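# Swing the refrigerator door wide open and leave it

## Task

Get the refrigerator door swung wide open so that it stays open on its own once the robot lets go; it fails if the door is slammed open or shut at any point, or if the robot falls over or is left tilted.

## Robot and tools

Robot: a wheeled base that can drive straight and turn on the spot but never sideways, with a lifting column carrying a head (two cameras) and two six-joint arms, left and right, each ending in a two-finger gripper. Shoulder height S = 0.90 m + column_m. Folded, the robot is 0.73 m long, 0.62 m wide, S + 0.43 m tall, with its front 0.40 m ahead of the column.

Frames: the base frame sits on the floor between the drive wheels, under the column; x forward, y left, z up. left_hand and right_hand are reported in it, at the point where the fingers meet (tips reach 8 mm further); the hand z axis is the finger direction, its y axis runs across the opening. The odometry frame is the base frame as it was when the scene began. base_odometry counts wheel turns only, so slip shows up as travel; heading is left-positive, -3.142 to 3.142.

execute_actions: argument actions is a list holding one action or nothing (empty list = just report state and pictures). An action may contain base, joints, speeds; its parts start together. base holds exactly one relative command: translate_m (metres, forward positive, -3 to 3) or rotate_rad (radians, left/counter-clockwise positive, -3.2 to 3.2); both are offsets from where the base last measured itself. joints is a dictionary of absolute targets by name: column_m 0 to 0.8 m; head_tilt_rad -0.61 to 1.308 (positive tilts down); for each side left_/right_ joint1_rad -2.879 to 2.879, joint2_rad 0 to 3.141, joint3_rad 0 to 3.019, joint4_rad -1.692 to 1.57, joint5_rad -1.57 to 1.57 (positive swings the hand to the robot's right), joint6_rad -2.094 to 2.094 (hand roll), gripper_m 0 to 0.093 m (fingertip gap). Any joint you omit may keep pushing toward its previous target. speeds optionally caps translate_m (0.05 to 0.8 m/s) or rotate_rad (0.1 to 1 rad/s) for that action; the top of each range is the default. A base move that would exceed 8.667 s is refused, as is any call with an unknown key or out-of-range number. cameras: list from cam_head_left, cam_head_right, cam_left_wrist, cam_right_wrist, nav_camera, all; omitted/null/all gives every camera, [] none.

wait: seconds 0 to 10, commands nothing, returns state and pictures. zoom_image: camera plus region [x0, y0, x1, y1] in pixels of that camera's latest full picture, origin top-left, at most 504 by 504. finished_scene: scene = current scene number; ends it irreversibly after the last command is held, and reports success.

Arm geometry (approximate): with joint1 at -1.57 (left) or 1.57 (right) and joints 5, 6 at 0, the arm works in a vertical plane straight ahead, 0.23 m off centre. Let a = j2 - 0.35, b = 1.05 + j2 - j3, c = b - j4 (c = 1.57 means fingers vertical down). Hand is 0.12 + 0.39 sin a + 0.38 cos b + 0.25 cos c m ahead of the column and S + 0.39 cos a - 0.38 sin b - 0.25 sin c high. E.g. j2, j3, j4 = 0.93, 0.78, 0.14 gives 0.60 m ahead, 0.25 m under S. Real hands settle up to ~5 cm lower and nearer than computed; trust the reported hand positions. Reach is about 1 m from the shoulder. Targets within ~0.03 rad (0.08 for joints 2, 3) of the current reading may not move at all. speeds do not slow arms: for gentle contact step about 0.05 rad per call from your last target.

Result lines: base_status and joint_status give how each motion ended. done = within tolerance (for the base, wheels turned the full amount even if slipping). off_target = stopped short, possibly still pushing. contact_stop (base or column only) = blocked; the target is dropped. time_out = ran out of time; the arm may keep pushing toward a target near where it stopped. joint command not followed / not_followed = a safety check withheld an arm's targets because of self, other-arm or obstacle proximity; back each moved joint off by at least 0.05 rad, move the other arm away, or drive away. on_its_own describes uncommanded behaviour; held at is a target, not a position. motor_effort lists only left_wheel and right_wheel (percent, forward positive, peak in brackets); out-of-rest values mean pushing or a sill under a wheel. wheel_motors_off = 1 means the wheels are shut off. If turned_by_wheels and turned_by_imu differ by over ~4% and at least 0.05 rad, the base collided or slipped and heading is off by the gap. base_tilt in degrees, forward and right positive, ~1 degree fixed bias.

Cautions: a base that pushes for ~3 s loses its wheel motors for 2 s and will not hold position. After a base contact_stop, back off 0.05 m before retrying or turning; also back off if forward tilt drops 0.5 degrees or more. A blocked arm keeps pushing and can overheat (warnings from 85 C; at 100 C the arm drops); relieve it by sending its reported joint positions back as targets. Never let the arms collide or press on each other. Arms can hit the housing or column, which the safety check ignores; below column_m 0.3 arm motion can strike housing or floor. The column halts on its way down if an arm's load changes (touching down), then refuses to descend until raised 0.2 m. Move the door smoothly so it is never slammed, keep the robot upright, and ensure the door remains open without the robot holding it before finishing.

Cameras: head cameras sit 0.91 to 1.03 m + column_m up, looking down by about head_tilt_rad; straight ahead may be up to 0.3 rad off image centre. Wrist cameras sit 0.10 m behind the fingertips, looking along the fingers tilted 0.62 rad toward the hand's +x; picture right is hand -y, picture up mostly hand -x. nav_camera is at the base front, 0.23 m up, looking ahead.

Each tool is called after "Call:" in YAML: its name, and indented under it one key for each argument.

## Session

Call:
execute_actions:
  actions:
    - {"joints":{"head_tilt_rad":0.2}}
  cameras: ["cam_head_left","nav_camera"]

Scene clock: 0.93 s.
base_odometry: x=+0.000 y=+0.000 heading=+0.000 (m, m, rad; odometry frame)
turned_by_wheels: +0.000 (rad since the last result)
turned_by_imu: +0.000 (rad since the last result)
base_tilt: forward=-0.2 right=+0.6 (deg)
base_status: not commanded
joint_positions: column_m=+0.556 head_tilt_rad=+0.220 left_joint1_rad=-1.579 left_joint2_rad=+0.885 left_joint3_rad=+0.396 left_joint4_rad=-0.920 left_joint5_rad=-0.034 left_joint6_rad=-0.087 left_gripper_m=+0.095 right_joint1_rad=+1.571 right_joint2_rad=+0.903 right_joint3_rad=+0.386 right_joint4_rad=-0.974 right_joint5_rad=+0.028 right_joint6_rad=+0.076 right_gripper_m=+0.095
joint_status: all done
wheel_motors_off: 0
motor_effort: left_wheel=+2(3) right_wheel=+2(2) (%)
left_hand: x=+0.1443 y=+0.2288 z=+1.2514 quat_wxyz=(+0.427, +0.029, -0.903, -0.032) (m; base frame)
right_hand: x=+0.1273 y=-0.2302 z=+1.2638 quat_wxyz=(+0.464, -0.027, -0.885, +0.030) (m; base frame)
pictures: cam_head_left, nav_camera
Images, in order (width x height): cam_head_left 672x504, nav_camera 672x504.

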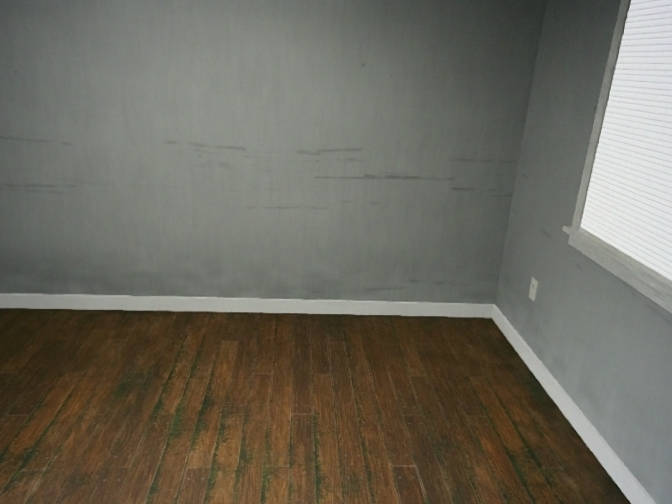

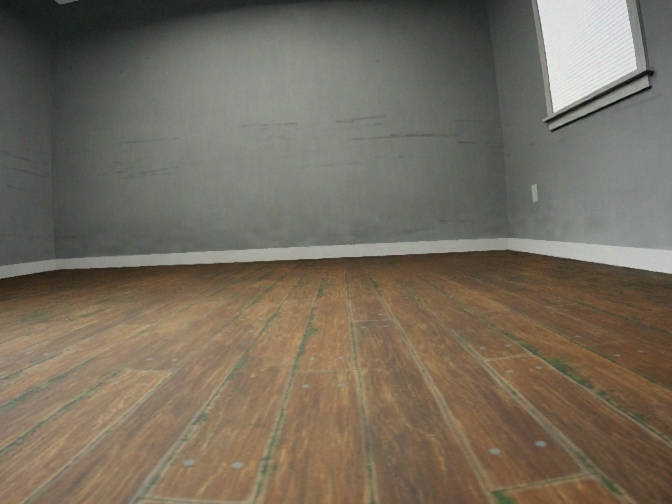

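Call:
execute_actions:
  actions:
    - {"base":{"rotate_rad":2.1}}
  cameras: ["nav_camera","cam_head_left"]

Scene clock: 4.60 s.
base_odometry: x=+0.000 y=+0.000 heading=+2.099 (m, m, rad; odometry frame)
turned_by_wheels: +2.099 (rad since the last result)
turned_by_imu: +2.126 (rad since the last result)
base_tilt: forward=-0.2 right=+0.5 (deg)
base_status: done
joint_positions: column_m=+0.556 head_tilt_rad=+0.220 left_joint1_rad=-1.579 left_joint2_rad=+0.885 left_joint3_rad=+0.396 left_joint4_rad=-0.920 left_joint5_rad=-0.034 left_joint6_rad=-0.087 left_gripper_m=+0.095 right_joint1_rad=+1.571 right_joint2_rad=+0.903 right_joint3_rad=+0.386 right_joint4_rad=-0.974 right_joint5_rad=+0.028 right_joint6_rad=+0.076 right_gripper_m=+0.095
joint_status: not commanded
wheel_motors_off: 0
motor_effort: left_wheel=-3(28) right_wheel=+3(34) (%)
left_hand: x=+0.1443 y=+0.2288 z=+1.2514 quat_wxyz=(+0.427, +0.029, -0.903, -0.032) (m; base frame)
right_hand: x=+0.1273 y=-0.2302 z=+1.2638 quat_wxyz=(+0.464, -0.027, -0.885, +0.030) (m; base frame)
pictures: cam_head_left, nav_camera
Images, in order (width x height): cam_head_left 672x504, nav_camera 672x504.

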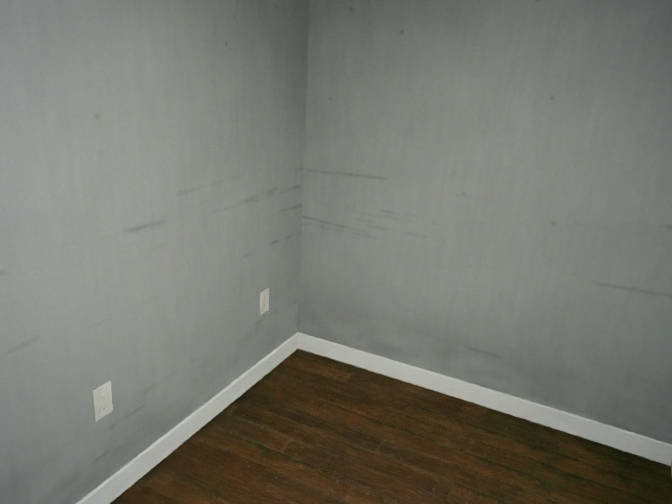

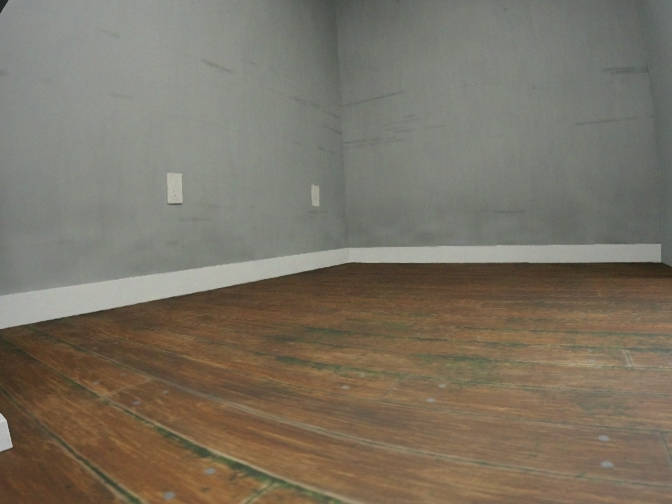

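Something at right edge.

Call:
execute_actions:
  actions:
    - {"base":{"rotate_rad":-1.0}}
  cameras: ["nav_camera","cam_head_left"]

Scene clock: 7.10 s.
base_odometry: x=+0.000 y=+0.000 heading=+1.100 (m, m, rad; odometry frame)
turned_by_wheels: -0.999 (rad since the last result)
turned_by_imu: -1.011 (rad since the last result)
base_tilt: forward=-0.2 right=+0.5 (deg)
base_status: done
joint_positions: column_m=+0.556 head_tilt_rad=+0.220 left_joint1_rad=-1.579 left_joint2_rad=+0.885 left_joint3_rad=+0.396 left_joint4_rad=-0.920 left_joint5_rad=-0.034 left_joint6_rad=-0.087 left_gripper_m=+0.095 right_joint1_rad=+1.571 right_joint2_rad=+0.903 right_joint3_rad=+0.386 right_joint4_rad=-0.974 right_joint5_rad=+0.028 right_joint6_rad=+0.076 right_gripper_m=+0.095
joint_status: not commanded
wheel_motors_off: 0
motor_effort: left_wheel=+1(19) right_wheel=-1(18) (%)
left_hand: x=+0.1443 y=+0.2288 z=+1.2514 quat_wxyz=(+0.427, +0.029, -0.903, -0.032) (m; base frame)
right_hand: x=+0.1273 y=-0.2302 z=+1.2638 quat_wxyz=(+0.464, -0.027, -0.885, +0.030) (m; base frame)
pictures: cam_head_left, nav_camera
Images, in order (width x height): cam_head_left 672x504, nav_camera 672x504.

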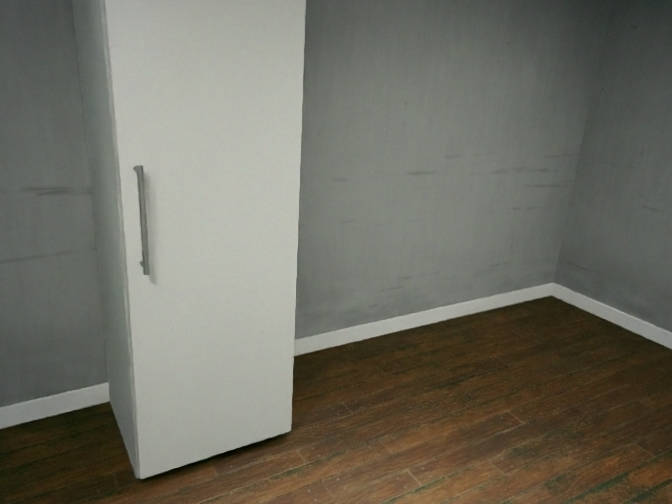

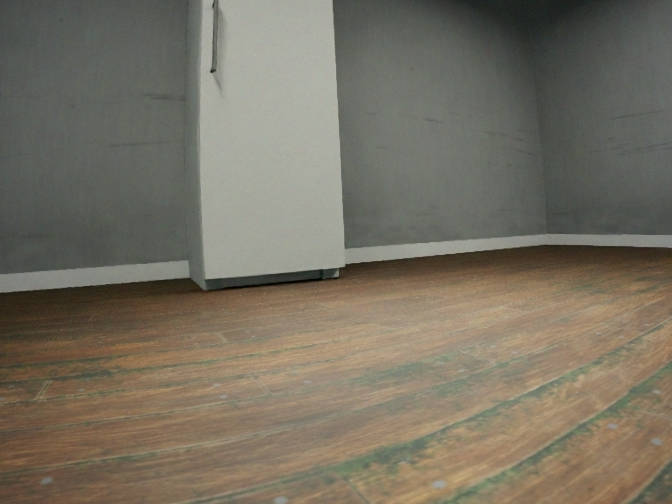

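Call:
execute_actions:
  actions:
    - {"base":{"rotate_rad":0.2},"joints":{"column_m":0.14,"head_tilt_rad":0.1,"right_joint2_rad":0.96,"right_joint3_rad":1.09,"right_joint4_rad":0.89,"right_joint5_rad":-1.5,"right_joint6_rad":0,"right_gripper_m":0.07}}
  cameras: []

Call:
execute_actions:
  actions:
    - {"base":{"translate_m":1.2}}
  cameras: ["cam_head_left"]

Scene clock: 13.20 s.
base_odometry: x=+0.000 y=+0.000 heading=+1.299 (m, m, rad; odometry frame)
turned_by_wheels: +0.199 (rad since the last result)
turned_by_imu: +0.202 (rad since the last result)
base_tilt: forward=-0.1 right=+0.4 (deg)
base_status: done
joint_positions: column_m=+0.140 head_tilt_rad=+0.120 left_joint1_rad=-1.579 left_joint2_rad=+0.885 left_joint3_rad=+0.396 left_joint4_rad=-0.920 left_joint5_rad=-0.034 left_joint6_rad=-0.087 left_gripper_m=+0.095 right_joint1_rad=+1.571 right_joint2_rad=+0.960 right_joint3_rad=+1.078 right_joint4_rad=+0.876 right_joint5_rad=-1.497 right_joint6_rad=+0.009 right_gripper_m=+0.070
joint_status: all done
wheel_motors_off: 0
motor_effort: left_wheel=-1(23) right_wheel=+5(30) (%)
left_hand: x=+0.1443 y=+0.2288 z=+0.8353 quat_wxyz=(+0.427, +0.029, -0.903, -0.032) (m; base frame)
right_hand: x=+0.6607 y=-0.0540 z=+1.0456 quat_wxyz=(-0.501, +0.466, -0.534, -0.497) (m; base frame)
pictures: none
No camera images: the call's "cameras" was empty. Leave "cameras" out to get every camera's image.

Scene clock: 16.97 s.
base_odometry: x=+0.322 y=+1.156 heading=+1.299 (m, m, rad; odometry frame)
turned_by_wheels: +0.000 (rad since the last result)
turned_by_imu: +0.001 (rad since the last result)
base_tilt: forward=-0.2 right=+0.5 (deg)
base_status: done
joint_positions: column_m=+0.140 head_tilt_rad=+0.119 left_joint1_rad=-1.579 left_joint2_rad=+0.885 left_joint3_rad=+0.397 left_joint4_rad=-0.920 left_joint5_rad=-0.034 left_joint6_rad=-0.087 left_gripper_m=+0.095 right_joint1_rad=+1.571 right_joint2_rad=+0.960 right_joint3_rad=+1.078 right_joint4_rad=+0.876 right_joint5_rad=-1.498 right_joint6_rad=+0.009 right_gripper_m=+0.070
joint_status: not commanded
wheel_motors_off: 0
motor_effort: left_wheel=+0(36) right_wheel=+0(38) (%)
left_hand: x=+0.1447 y=+0.2288 z=+0.8351 quat_wxyz=(+0.427, +0.029, -0.903, -0.032) (m; base frame)
right_hand: x=+0.6605 y=-0.0540 z=+1.0456 quat_wxyz=(-0.501, +0.466, -0.534, -0.497) (m; base frame)
pictures: cam_head_left
Images, in order (width x height): cam_head_left 672x504.

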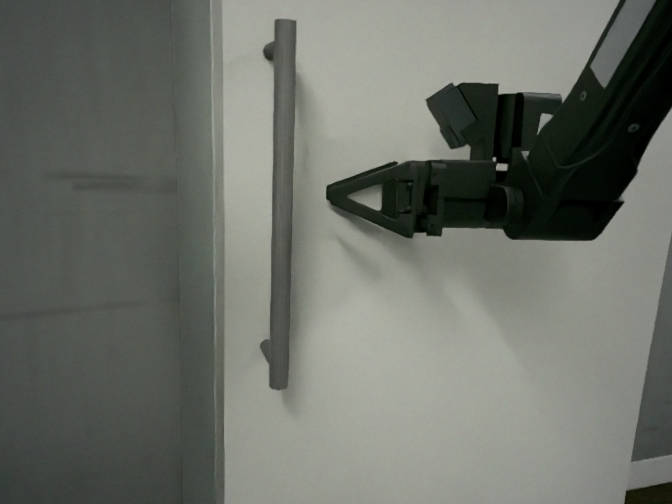

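Call:
execute_actions:
  actions:
    - {"base":{"rotate_rad":0.15}}
  cameras: []

Call:
execute_actions:
  actions:
    - {"joints":{"right_gripper_m":0}}
  cameras: ["cam_head_left"]

Scene clock: 18.43 s.
base_odometry: x=+0.322 y=+1.156 heading=+1.447 (m, m, rad; odometry frame)
turned_by_wheels: +0.148 (rad since the last result)
turned_by_imu: +0.148 (rad since the last result)
base_tilt: forward=-0.4 right=+0.6 (deg)
base_status: done
joint_positions: column_m=+0.140 head_tilt_rad=+0.119 left_joint1_rad=-1.579 left_joint2_rad=+0.885 left_joint3_rad=+0.397 left_joint4_rad=-0.920 left_joint5_rad=-0.034 left_joint6_rad=-0.087 left_gripper_m=+0.095 right_joint1_rad=+1.570 right_joint2_rad=+0.960 right_joint3_rad=+1.034 right_joint4_rad=+0.884 right_joint5_rad=-1.545 right_joint6_rad=-0.041 right_gripper_m=+0.070
joint_status: not commanded
wheel_motors_off: 0
motor_effort: left_wheel=+0(41) right_wheel=+5(36) (%)
left_hand: x=+0.1447 y=+0.2288 z=+0.8351 quat_wxyz=(+0.427, +0.029, -0.903, -0.032) (m; base frame)
right_hand: x=+0.6389 y=-0.0537 z=+1.0337 quat_wxyz=(-0.494, +0.482, -0.519, -0.505) (m; base frame)
pictures: none
No camera images: the call's "cameras" was empty. Leave "cameras" out to get every camera's image.

Scene clock: 19.13 s.
base_odometry: x=+0.322 y=+1.156 heading=+1.447 (m, m, rad; odometry frame)
turned_by_wheels: +0.000 (rad since the last result)
turned_by_imu: +0.000 (rad since the last result)
base_tilt: forward=+0.0 right=+0.6 (deg)
base_status: not commanded
joint_positions: column_m=+0.140 head_tilt_rad=+0.119 left_joint1_rad=-1.579 left_joint2_rad=+0.885 left_joint3_rad=+0.396 left_joint4_rad=-0.920 left_joint5_rad=-0.034 left_joint6_rad=-0.087 left_gripper_m=+0.095 right_joint1_rad=+1.574 right_joint2_rad=+0.960 right_joint3_rad=+1.045 right_joint4_rad=+0.900 right_joint5_rad=-1.541 right_joint6_rad=-0.083 right_gripper_m=+0.014
joint_status: right_gripper_m off_target (ended at +0.014, target +0.000)
wheel_motors_off: 0
motor_effort: left_wheel=-3(4) right_wheel=+9(14) (%)
left_hand: x=+0.1445 y=+0.2288 z=+0.8352 quat_wxyz=(+0.427, +0.029, -0.903, -0.032) (m; base frame)
right_hand: x=+0.6428 y=-0.0527 z=+1.0388 quat_wxyz=(-0.512, +0.498, -0.502, -0.488) (m; base frame)
pictures: cam_head_left
Images, in order (width x height): cam_head_left 672x504.

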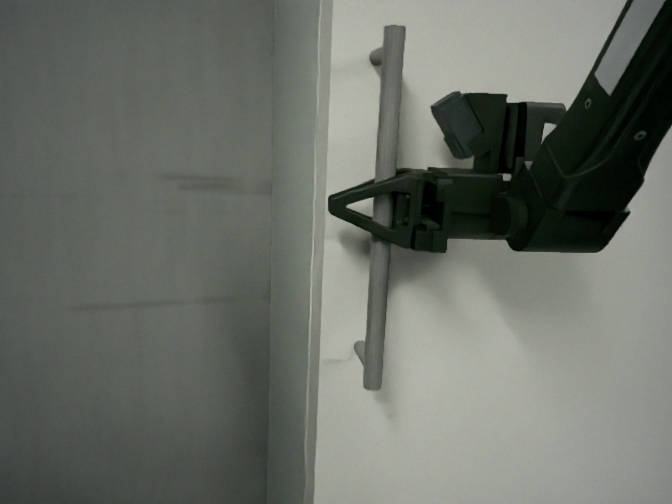

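Repeat the sequence.

Call:
execute_actions:
  actions:
    - {"base":{"translate_m":-0.3},"speeds":{"translate_m":0.15}}
  cameras: []

Call:
execute_actions:
  actions:
    - {"base":{"rotate_rad":-0.3},"joints":{"right_joint5_rad":-0.3},"speeds":{"rotate_rad":0.2}}
  cameras: []

Call:
execute_actions:
  actions:
    - {"base":{"translate_m":-0.3},"speeds":{"translate_m":0.15}}
  cameras: ["cam_head_left"]

Scene clock: 24.93 s.
base_odometry: x=+0.285 y=+0.863 heading=+1.414 (m, m, rad; odometry frame)
turned_by_wheels: -0.033 (rad since the last result)
turned_by_imu: -0.032 (rad since the last result)
base_tilt: forward=-0.2 right=+0.6 (deg)
base_status: translate_m off_target (by the wheels' count: -0.296 of -0.300)
joint_positions: column_m=+0.140 head_tilt_rad=+0.119 left_joint1_rad=-1.579 left_joint2_rad=+0.885 left_joint3_rad=+0.395 left_joint4_rad=-0.920 left_joint5_rad=-0.034 left_joint6_rad=-0.087 left_gripper_m=+0.095 right_joint1_rad=+1.370 right_joint2_rad=+1.012 right_joint3_rad=+1.194 right_joint4_rad=+0.877 right_joint5_rad=-1.343 right_joint6_rad=+0.036 right_gripper_m=+0.014
joint_status: not commanded
wheel_motors_off: 0
motor_effort: left_wheel=-21(55) right_wheel=+3(60) (%)
left_hand: x=+0.1439 y=+0.2288 z=+0.8354 quat_wxyz=(+0.428, +0.029, -0.903, -0.032) (m; base frame)
right_hand: x=+0.7357 y=-0.1231 z=+1.0317 quat_wxyz=(-0.531, +0.450, -0.616, -0.369) (m; base frame)
pictures: none
No camera images: the call's "cameras" was empty. Leave "cameras" out to get every camera's image.

Scene clock: 28.37 s.
base_odometry: x=+0.285 y=+0.862 heading=+1.120 (m, m, rad; odometry frame)
turned_by_wheels: -0.294 (rad since the last result)
turned_by_imu: -0.291 (rad since the last result)
base_tilt: forward=-0.1 right=+0.5 (deg)
base_status: done
joint_positions: column_m=+0.140 head_tilt_rad=+0.119 left_joint1_rad=-1.579 left_joint2_rad=+0.885 left_joint3_rad=+0.395 left_joint4_rad=-0.920 left_joint5_rad=-0.034 left_joint6_rad=-0.087 left_gripper_m=+0.095 right_joint1_rad=+1.664 right_joint2_rad=+0.918 right_joint3_rad=+0.958 right_joint4_rad=+0.918 right_joint5_rad=-0.909 right_joint6_rad=-0.138 right_gripper_m=+0.014
joint_status: right_joint5_rad time_out (moved +0.434 of +1.043)
wheel_motors_off: 0
on_its_own: right_joint5_rad reads -0.909 and still pushes toward -0.782 since a time_out (your -0.300 is given up)
motor_effort: left_wheel=+3(70) right_wheel=-2(27) (%)
left_hand: x=+0.1437 y=+0.2288 z=+0.8355 quat_wxyz=(+0.428, +0.029, -0.903, -0.032) (m; base frame)
right_hand: x=+0.7082 y=-0.0595 z=+1.0390 quat_wxyz=(-0.634, +0.331, -0.621, -0.322) (m; base frame)
pictures: none
No camera images: the call's "cameras" was empty. Leave "cameras" out to get every camera's image.

not run: a stop came earlier in this reply.

Call:
execute_actions:
  actions:
    - {"base":{"translate_m":-0.3},"speeds":{"translate_m":0.15}}
  cameras: ["cam_head_left"]

Scene clock: 31.37 s.
base_odometry: x=+0.154 y=+0.592 heading=+1.120 (m, m, rad; odometry frame)
turned_by_wheels: +0.000 (rad since the last result)
turned_by_imu: +0.001 (rad since the last result)
base_tilt: forward=-0.2 right=+0.7 (deg)
base_status: done
joint_positions: column_m=+0.140 head_tilt_rad=+0.119 left_joint1_rad=-1.579 left_joint2_rad=+0.885 left_joint3_rad=+0.395 left_joint4_rad=-0.920 left_joint5_rad=-0.034 left_joint6_rad=-0.087 left_gripper_m=+0.095 right_joint1_rad=+1.578 right_joint2_rad=+0.966 right_joint3_rad=+1.079 right_joint4_rad=+0.872 right_joint5_rad=-0.784 right_joint6_rad=+0.011 right_gripper_m=+0.001
joint_status: not commanded
wheel_motors_off: 0
on_its_own: right_joint5_rad is held at -0.782, not at your -0.300, since a time_out; right_gripper_m moved -0.013 to your old target +0.000
motor_effort: left_wheel=+0(40) right_wheel=+0(33) (%)
left_hand: x=+0.1437 y=+0.2288 z=+0.8355 quat_wxyz=(+0.428, +0.029, -0.903, -0.032) (m; base frame)
right_hand: x=+0.7694 y=-0.1015 z=+1.0365 quat_wxyz=(-0.632, +0.257, -0.674, -0.285) (m; base frame)
pictures: cam_head_left
Images, in order (width x height): cam_head_left 672x504.

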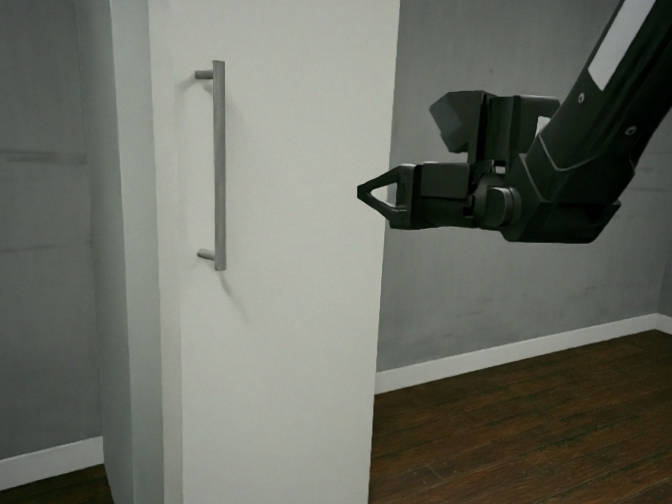

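Call:
execute_actions:
  actions:
    - {"base":{"rotate_rad":0.17},"joints":{"right_joint5_rad":-1.5,"right_gripper_m":0.07}}
  cameras: []

Call:
execute_actions:
  actions:
    - {"base":{"translate_m":0.58}}
  cameras: []

Call:
execute_actions:
  actions:
    - {"base":{"rotate_rad":0.16}}
  cameras: []

Call:
execute_actions:
  actions:
    - {"joints":{"right_gripper_m":0}}
  cameras: []

Call:
execute_actions:
  actions:
    - {"base":{"translate_m":-0.3},"speeds":{"translate_m":0.15}}
  cameras: []

Call:
execute_actions:
  actions:
    - {"base":{"rotate_rad":-0.6},"speeds":{"rotate_rad":0.2}}
  cameras: ["cam_head_left"]

Scene clock: 32.93 s.
base_odometry: x=+0.154 y=+0.591 heading=+1.289 (m, m, rad; odometry frame)
turned_by_wheels: +0.169 (rad since the last result)
turned_by_imu: +0.171 (rad since the last result)
base_tilt: forward=-0.2 right=+0.5 (deg)
base_status: done
joint_positions: column_m=+0.140 head_tilt_rad=+0.119 left_joint1_rad=-1.579 left_joint2_rad=+0.885 left_joint3_rad=+0.395 left_joint4_rad=-0.920 left_joint5_rad=-0.034 left_joint6_rad=-0.087 left_gripper_m=+0.095 right_joint1_rad=+1.573 right_joint2_rad=+0.966 right_joint3_rad=+1.079 right_joint4_rad=+0.872 right_joint5_rad=-1.497 right_joint6_rad=+0.010 right_gripper_m=+0.070
joint_status: all done
wheel_motors_off: 0
motor_effort: left_wheel=+0(29) right_wheel=+0(36) (%)
left_hand: x=+0.1437 y=+0.2288 z=+0.8355 quat_wxyz=(+0.428, +0.029, -0.903, -0.032) (m; base frame)
right_hand: x=+0.6608 y=-0.0533 z=+1.0430 quat_wxyz=(-0.499, +0.463, -0.535, -0.500) (m; base frame)
pictures: none
No camera images: the call's "cameras" was empty. Leave "cameras" out to get every camera's image.

Scene clock: 35.70 s.
base_odometry: x=+0.316 y=+1.149 heading=+1.289 (m, m, rad; odometry frame)
turned_by_wheels: +0.000 (rad since the last result)
turned_by_imu: +0.001 (rad since the last result)
base_tilt: forward=-0.3 right=+0.7 (deg)
base_status: done
joint_positions: column_m=+0.140 head_tilt_rad=+0.119 left_joint1_rad=-1.579 left_joint2_rad=+0.885 left_joint3_rad=+0.397 left_joint4_rad=-0.920 left_joint5_rad=-0.034 left_joint6_rad=-0.087 left_gripper_m=+0.095 right_joint1_rad=+1.573 right_joint2_rad=+0.966 right_joint3_rad=+1.079 right_joint4_rad=+0.873 right_joint5_rad=-1.498 right_joint6_rad=+0.010 right_gripper_m=+0.070
joint_status: not commanded
wheel_motors_off: 0
motor_effort: left_wheel=+1(35) right_wheel=+0(51) (%)
left_hand: x=+0.1449 y=+0.2288 z=+0.8351 quat_wxyz=(+0.427, +0.029, -0.903, -0.032) (m; base frame)
right_hand: x=+0.6606 y=-0.0532 z=+1.0431 quat_wxyz=(-0.499, +0.464, -0.535, -0.500) (m; base frame)
pictures: none
No camera images: the call's "cameras" was empty. Leave "cameras" out to get every camera's image.

Scene clock: 36.97 s.
base_odometry: x=+0.316 y=+1.149 heading=+1.448 (m, m, rad; odometry frame)
turned_by_wheels: +0.159 (rad since the last result)
turned_by_imu: +0.159 (rad since the last result)
base_tilt: forward=+0.0 right=+0.7 (deg)
base_status: done
joint_positions: column_m=+0.140 head_tilt_rad=+0.119 left_joint1_rad=-1.579 left_joint2_rad=+0.885 left_joint3_rad=+0.397 left_joint4_rad=-0.920 left_joint5_rad=-0.034 left_joint6_rad=-0.087 left_gripper_m=+0.095 right_joint1_rad=+1.574 right_joint2_rad=+0.966 right_joint3_rad=+1.055 right_joint4_rad=+0.880 right_joint5_rad=-1.531 right_joint6_rad=-0.023 right_gripper_m=+0.070
joint_status: not commanded
wheel_motors_off: 0
motor_effort: left_wheel=+0(36) right_wheel=+2(32) (%)
left_hand: x=+0.1449 y=+0.2288 z=+0.8351 quat_wxyz=(+0.427, +0.029, -0.903, -0.032) (m; base frame)
right_hand: x=+0.6474 y=-0.0528 z=+1.0367 quat_wxyz=(-0.496, +0.476, -0.523, -0.504) (m; base frame)
pictures: none
No camera images: the call's "cameras" was empty. Leave "cameras" out to get every camera's image.

Scene clock: 37.63 s.
base_odometry: x=+0.316 y=+1.149 heading=+1.448 (m, m, rad; odometry frame)
turned_by_wheels: +0.000 (rad since the last result)
turned_by_imu: +0.000 (rad since the last result)
base_tilt: forward=-0.2 right=+0.7 (deg)
base_status: not commanded
joint_positions: column_m=+0.140 head_tilt_rad=+0.119 left_joint1_rad=-1.579 left_joint2_rad=+0.885 left_joint3_rad=+0.397 left_joint4_rad=-0.920 left_joint5_rad=-0.034 left_joint6_rad=-0.087 left_gripper_m=+0.095 right_joint1_rad=+1.574 right_joint2_rad=+0.966 right_joint3_rad=+1.056 right_joint4_rad=+0.899 right_joint5_rad=-1.502 right_joint6_rad=-0.083 right_gripper_m=+0.014
joint_status: right_gripper_m off_target (ended at +0.014, target +0.000)
wheel_motors_off: 0
motor_effort: left_wheel=-3(4) right_wheel=+2(3) (%)
left_hand: x=+0.1449 y=+0.2288 z=+0.8351 quat_wxyz=(+0.427, +0.029, -0.903, -0.032) (m; base frame)
right_hand: x=+0.6529 y=-0.0531 z=+1.0382 quat_wxyz=(-0.522, +0.489, -0.511, -0.476) (m; base frame)
pictures: none
No camera images: the call's "cameras" was empty. Leave "cameras" out to get every camera's image.

Scene clock: 43.23 s.
base_odometry: x=+0.279 y=+0.855 heading=+1.413 (m, m, rad; odometry frame)
turned_by_wheels: -0.034 (rad since the last result)
turned_by_imu: -0.034 (rad since the last result)
base_tilt: forward=-0.1 right=+0.6 (deg)
base_status: translate_m off_target (by the wheels' count: -0.296 of -0.300)
joint_positions: column_m=+0.140 head_tilt_rad=+0.119 left_joint1_rad=-1.579 left_joint2_rad=+0.885 left_joint3_rad=+0.395 left_joint4_rad=-0.920 left_joint5_rad=-0.034 left_joint6_rad=-0.087 left_gripper_m=+0.095 right_joint1_rad=+1.361 right_joint2_rad=+1.022 right_joint3_rad=+1.208 right_joint4_rad=+0.872 right_joint5_rad=-1.294 right_joint6_rad=+0.046 right_gripper_m=+0.014
joint_status: not commanded
wheel_motors_off: 0
motor_effort: left_wheel=-25(57) right_wheel=+6(59) (%)
left_hand: x=+0.1439 y=+0.2288 z=+0.8354 quat_wxyz=(+0.428, +0.029, -0.903, -0.032) (m; base frame)
right_hand: x=+0.7483 y=-0.1297 z=+1.0302 quat_wxyz=(-0.540, +0.434, -0.629, -0.354) (m; base frame)
pictures: none
No camera images: the call's "cameras" was empty. Leave "cameras" out to get every camera's image.

Scene clock: 49.73 s.
base_odometry: x=+0.280 y=+0.856 heading=+0.838 (m, m, rad; odometry frame)
turned_by_wheels: -0.575 (rad since the last result)
turned_by_imu: -0.579 (rad since the last result)
base_tilt: forward=-0.2 right=+0.4 (deg)
base_status: rotate_rad off_target (by the wheels' count: -0.575 of -0.600)
joint_positions: column_m=+0.140 head_tilt_rad=+0.119 left_joint1_rad=-1.579 left_joint2_rad=+0.885 left_joint3_rad=+0.395 left_joint4_rad=-0.920 left_joint5_rad=-0.034 left_joint6_rad=-0.087 left_gripper_m=+0.095 right_joint1_rad=+1.576 right_joint2_rad=+1.040 right_joint3_rad=+1.195 right_joint4_rad=+0.872 right_joint5_rad=-1.375 right_joint6_rad=-0.042 right_gripper_m=+0.014
joint_status: not commanded
wheel_motors_off: 0
motor_effort: left_wheel=+8(21) right_wheel=-9(56) (%)
left_hand: x=+0.1439 y=+0.2288 z=+0.8354 quat_wxyz=(+0.428, +0.029, -0.903, -0.032) (m; base frame)
right_hand: x=+0.7169 y=-0.0553 z=+1.0391 quat_wxyz=(-0.551, +0.455, -0.541, -0.444) (m; base frame)
pictures: cam_head_left
Images, in order (width x height): cam_head_left 672x504.

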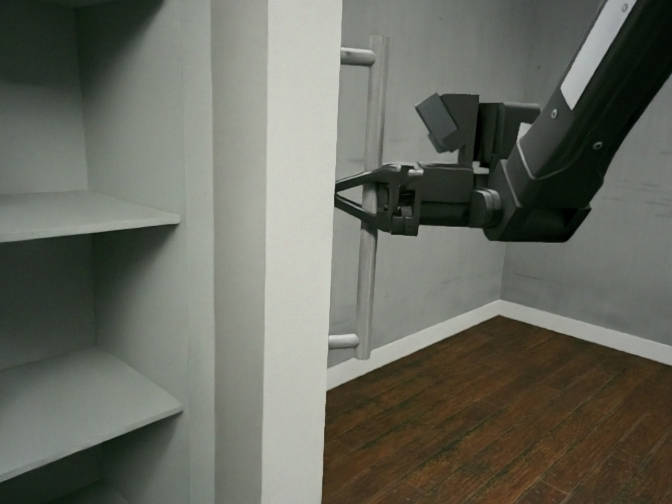

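Open ~60°. Release, retreat, push from inside.

Call:
execute_actions:
  actions:
    - {"base":{"rotate_rad":-0.1},"joints":{"right_gripper_m":0.07}}
  cameras: []

Call:
execute_actions:
  actions:
    - {"base":{"translate_m":-0.3}}
  cameras: []

Call:
execute_actions:
  actions:
    - {"base":{"rotate_rad":0.5},"joints":{"right_joint5_rad":-0.3,"right_gripper_m":0}}
  cameras: []

Call:
execute_actions:
  actions:
    - {"base":{"translate_m":0.3}}
  cameras: ["cam_head_left"]

Call:
execute_actions:
  actions:
    - {"base":{"rotate_rad":-0.8},"speeds":{"rotate_rad":0.25}}
  cameras: ["nav_camera"]

Scene clock: 51.10 s.
base_odometry: x=+0.280 y=+0.856 heading=+0.739 (m, m, rad; odometry frame)
turned_by_wheels: -0.099 (rad since the last result)
turned_by_imu: -0.100 (rad since the last result)
base_tilt: forward=-0.4 right=+0.8 (deg)
base_status: done
joint_positions: column_m=+0.140 head_tilt_rad=+0.119 left_joint1_rad=-1.579 left_joint2_rad=+0.885 left_joint3_rad=+0.395 left_joint4_rad=-0.920 left_joint5_rad=-0.034 left_joint6_rad=-0.087 left_gripper_m=+0.095 right_joint1_rad=+1.571 right_joint2_rad=+0.968 right_joint3_rad=+1.088 right_joint4_rad=+0.875 right_joint5_rad=-1.498 right_joint6_rad=-0.010 right_gripper_m=+0.070
joint_status: all done
wheel_motors_off: 0
motor_effort: left_wheel=+4(33) right_wheel=-4(37) (%)
left_hand: x=+0.1439 y=+0.2288 z=+0.8354 quat_wxyz=(+0.428, +0.029, -0.903, -0.032) (m; base frame)
right_hand: x=+0.6638 y=-0.0540 z=+1.0446 quat_wxyz=(-0.507, +0.471, -0.529, -0.491) (m; base frame)
pictures: none
No camera images: the call's "cameras" was empty. Leave "cameras" out to get every camera's image.

Scene clock: 53.27 s.
base_odometry: x=+0.058 y=+0.654 heading=+0.738 (m, m, rad; odometry frame)
turned_by_wheels: -0.001 (rad since the last result)
turned_by_imu: +0.000 (rad since the last result)
base_tilt: forward=-0.2 right=+0.6 (deg)
base_status: done
joint_positions: column_m=+0.140 head_tilt_rad=+0.119 left_joint1_rad=-1.579 left_joint2_rad=+0.885 left_joint3_rad=+0.393 left_joint4_rad=-0.920 left_joint5_rad=-0.034 left_joint6_rad=-0.087 left_gripper_m=+0.095 right_joint1_rad=+1.571 right_joint2_rad=+0.967 right_joint3_rad=+1.087 right_joint4_rad=+0.875 right_joint5_rad=-1.499 right_joint6_rad=-0.010 right_gripper_m=+0.070
joint_status: not commanded
wheel_motors_off: 0
motor_effort: left_wheel=-1(36) right_wheel=+1(45) (%)
left_hand: x=+0.1427 y=+0.2288 z=+0.8358 quat_wxyz=(+0.429, +0.029, -0.902, -0.032) (m; base frame)
right_hand: x=+0.6634 y=-0.0540 z=+1.0448 quat_wxyz=(-0.506, +0.471, -0.529, -0.492) (m; base frame)
pictures: none
No camera images: the call's "cameras" was empty. Leave "cameras" out to get every camera's image.

Scene clock: 55.13 s.
base_odometry: x=+0.058 y=+0.654 heading=+1.237 (m, m, rad; odometry frame)
turned_by_wheels: +0.499 (rad since the last result)
turned_by_imu: +0.505 (rad since the last result)
base_tilt: forward=-0.2 right=+0.5 (deg)
base_status: done
joint_positions: column_m=+0.140 head_tilt_rad=+0.119 left_joint1_rad=-1.579 left_joint2_rad=+0.885 left_joint3_rad=+0.393 left_joint4_rad=-0.920 left_joint5_rad=-0.034 left_joint6_rad=-0.087 left_gripper_m=+0.095 right_joint1_rad=+1.570 right_joint2_rad=+0.967 right_joint3_rad=+1.087 right_joint4_rad=+0.875 right_joint5_rad=-0.303 right_joint6_rad=-0.010 right_gripper_m=+0.001
joint_status: all done
wheel_motors_off: 0
motor_effort: left_wheel=-3(28) right_wheel=+3(39) (%)
left_hand: x=+0.1427 y=+0.2288 z=+0.8358 quat_wxyz=(+0.429, +0.029, -0.902, -0.032) (m; base frame)
right_hand: x=+0.8149 y=-0.1743 z=+1.0368 quat_wxyz=(-0.681, +0.108, -0.717, -0.106) (m; base frame)
pictures: none
No camera images: the call's "cameras" was empty. Leave "cameras" out to get every camera's image.

Scene clock: 57.30 s.
base_odometry: x=+0.156 y=+0.938 heading=+1.238 (m, m, rad; odometry frame)
turned_by_wheels: +0.001 (rad since the last result)
turned_by_imu: +0.001 (rad since the last result)
base_tilt: forward=-0.1 right=+0.6 (deg)
base_status: done
joint_positions: column_m=+0.140 head_tilt_rad=+0.119 left_joint1_rad=-1.579 left_joint2_rad=+0.885 left_joint3_rad=+0.396 left_joint4_rad=-0.920 left_joint5_rad=-0.034 left_joint6_rad=-0.087 left_gripper_m=+0.095 right_joint1_rad=+1.570 right_joint2_rad=+0.967 right_joint3_rad=+1.087 right_joint4_rad=+0.875 right_joint5_rad=-0.303 right_joint6_rad=-0.010 right_gripper_m=+0.001
joint_status: not commanded
wheel_motors_off: 0
motor_effort: left_wheel=+1(36) right_wheel=-1(46) (%)
left_hand: x=+0.1445 y=+0.2288 z=+0.8352 quat_wxyz=(+0.427, +0.029, -0.903, -0.032) (m; base frame)
right_hand: x=+0.8148 y=-0.1744 z=+1.0367 quat_wxyz=(-0.681, +0.107, -0.717, -0.106) (m; base frame)
pictures: cam_head_left
Images, in order (width x height): cam_head_left 672x504.

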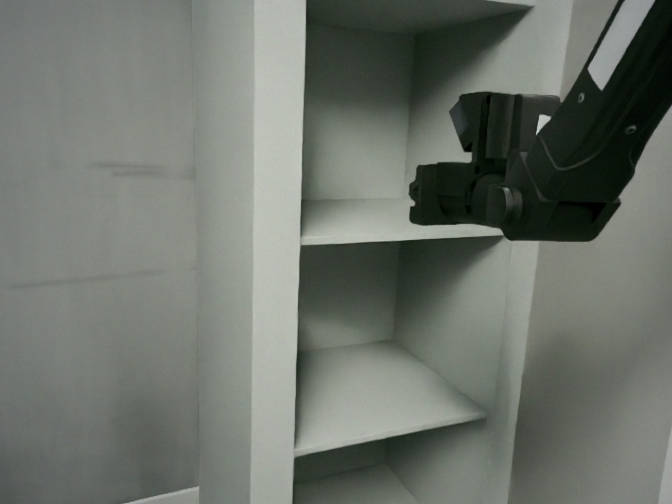

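Scene clock: 61.13 s.
base_odometry: x=+0.156 y=+0.938 heading=+0.439 (m, m, rad; odometry frame)
turned_by_wheels: -0.799 (rad since the last result)
turned_by_imu: -0.808 (rad since the last result)
base_tilt: forward=-0.1 right=+0.6 (deg)
base_status: done
joint_positions: column_m=+0.140 head_tilt_rad=+0.119 left_joint1_rad=-1.579 left_joint2_rad=+0.885 left_joint3_rad=+0.396 left_joint4_rad=-0.920 left_joint5_rad=-0.034 left_joint6_rad=-0.087 left_gripper_m=+0.095 right_joint1_rad=+1.574 right_joint2_rad=+0.967 right_joint3_rad=+1.087 right_joint4_rad=+0.875 right_joint5_rad=-0.302 right_joint6_rad=-0.009 right_gripper_m=+0.001
joint_status: not commanded
wheel_motors_off: 0
motor_effort: left_wheel=+3(27) right_wheel=-3(41) (%)
left_hand: x=+0.1445 y=+0.2288 z=+0.8352 quat_wxyz=(+0.427, +0.029, -0.903, -0.032) (m; base frame)
right_hand: x=+0.8147 y=-0.1732 z=+1.0368 quat_wxyz=(-0.681, +0.106, -0.717, -0.107) (m; base frame)
pictures: nav_camera
Images, in order (width x height): nav_camera 672x504.

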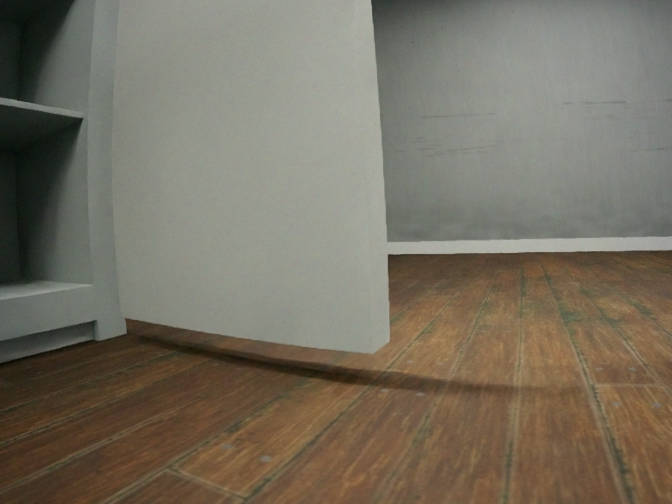

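Call:
execute_actions:
  actions:
    - {"base":{"translate_m":-0.1}}
  cameras: []

Call:
finished_scene:
  scene: 2

Scene clock: 62.77 s.
base_odometry: x=+0.066 y=+0.895 heading=+0.438 (m, m, rad; odometry frame)
turned_by_wheels: -0.001 (rad since the last result)
turned_by_imu: +0.000 (rad since the last result)
base_tilt: forward=-0.2 right=+0.6 (deg)
base_status: done
joint_positions: column_m=+0.140 head_tilt_rad=+0.119 left_joint1_rad=-1.579 left_joint2_rad=+0.885 left_joint3_rad=+0.394 left_joint4_rad=-0.920 left_joint5_rad=-0.034 left_joint6_rad=-0.087 left_gripper_m=+0.095 right_joint1_rad=+1.574 right_joint2_rad=+0.967 right_joint3_rad=+1.086 right_joint4_rad=+0.875 right_joint5_rad=-0.302 right_joint6_rad=-0.009 right_gripper_m=+0.001
joint_status: not commanded
wheel_motors_off: 0
motor_effort: left_wheel=-1(33) right_wheel=+0(46) (%)
left_hand: x=+0.1433 y=+0.2288 z=+0.8356 quat_wxyz=(+0.428, +0.029, -0.903, -0.032) (m; base frame)
right_hand: x=+0.8145 y=-0.1732 z=+1.0365 quat_wxyz=(-0.681, +0.106, -0.717, -0.107) (m; base frame)
pictures: none
No camera images: the call's "cameras" was empty. Leave "cameras" out to get every camera's image.

The scene is finished: the task was done.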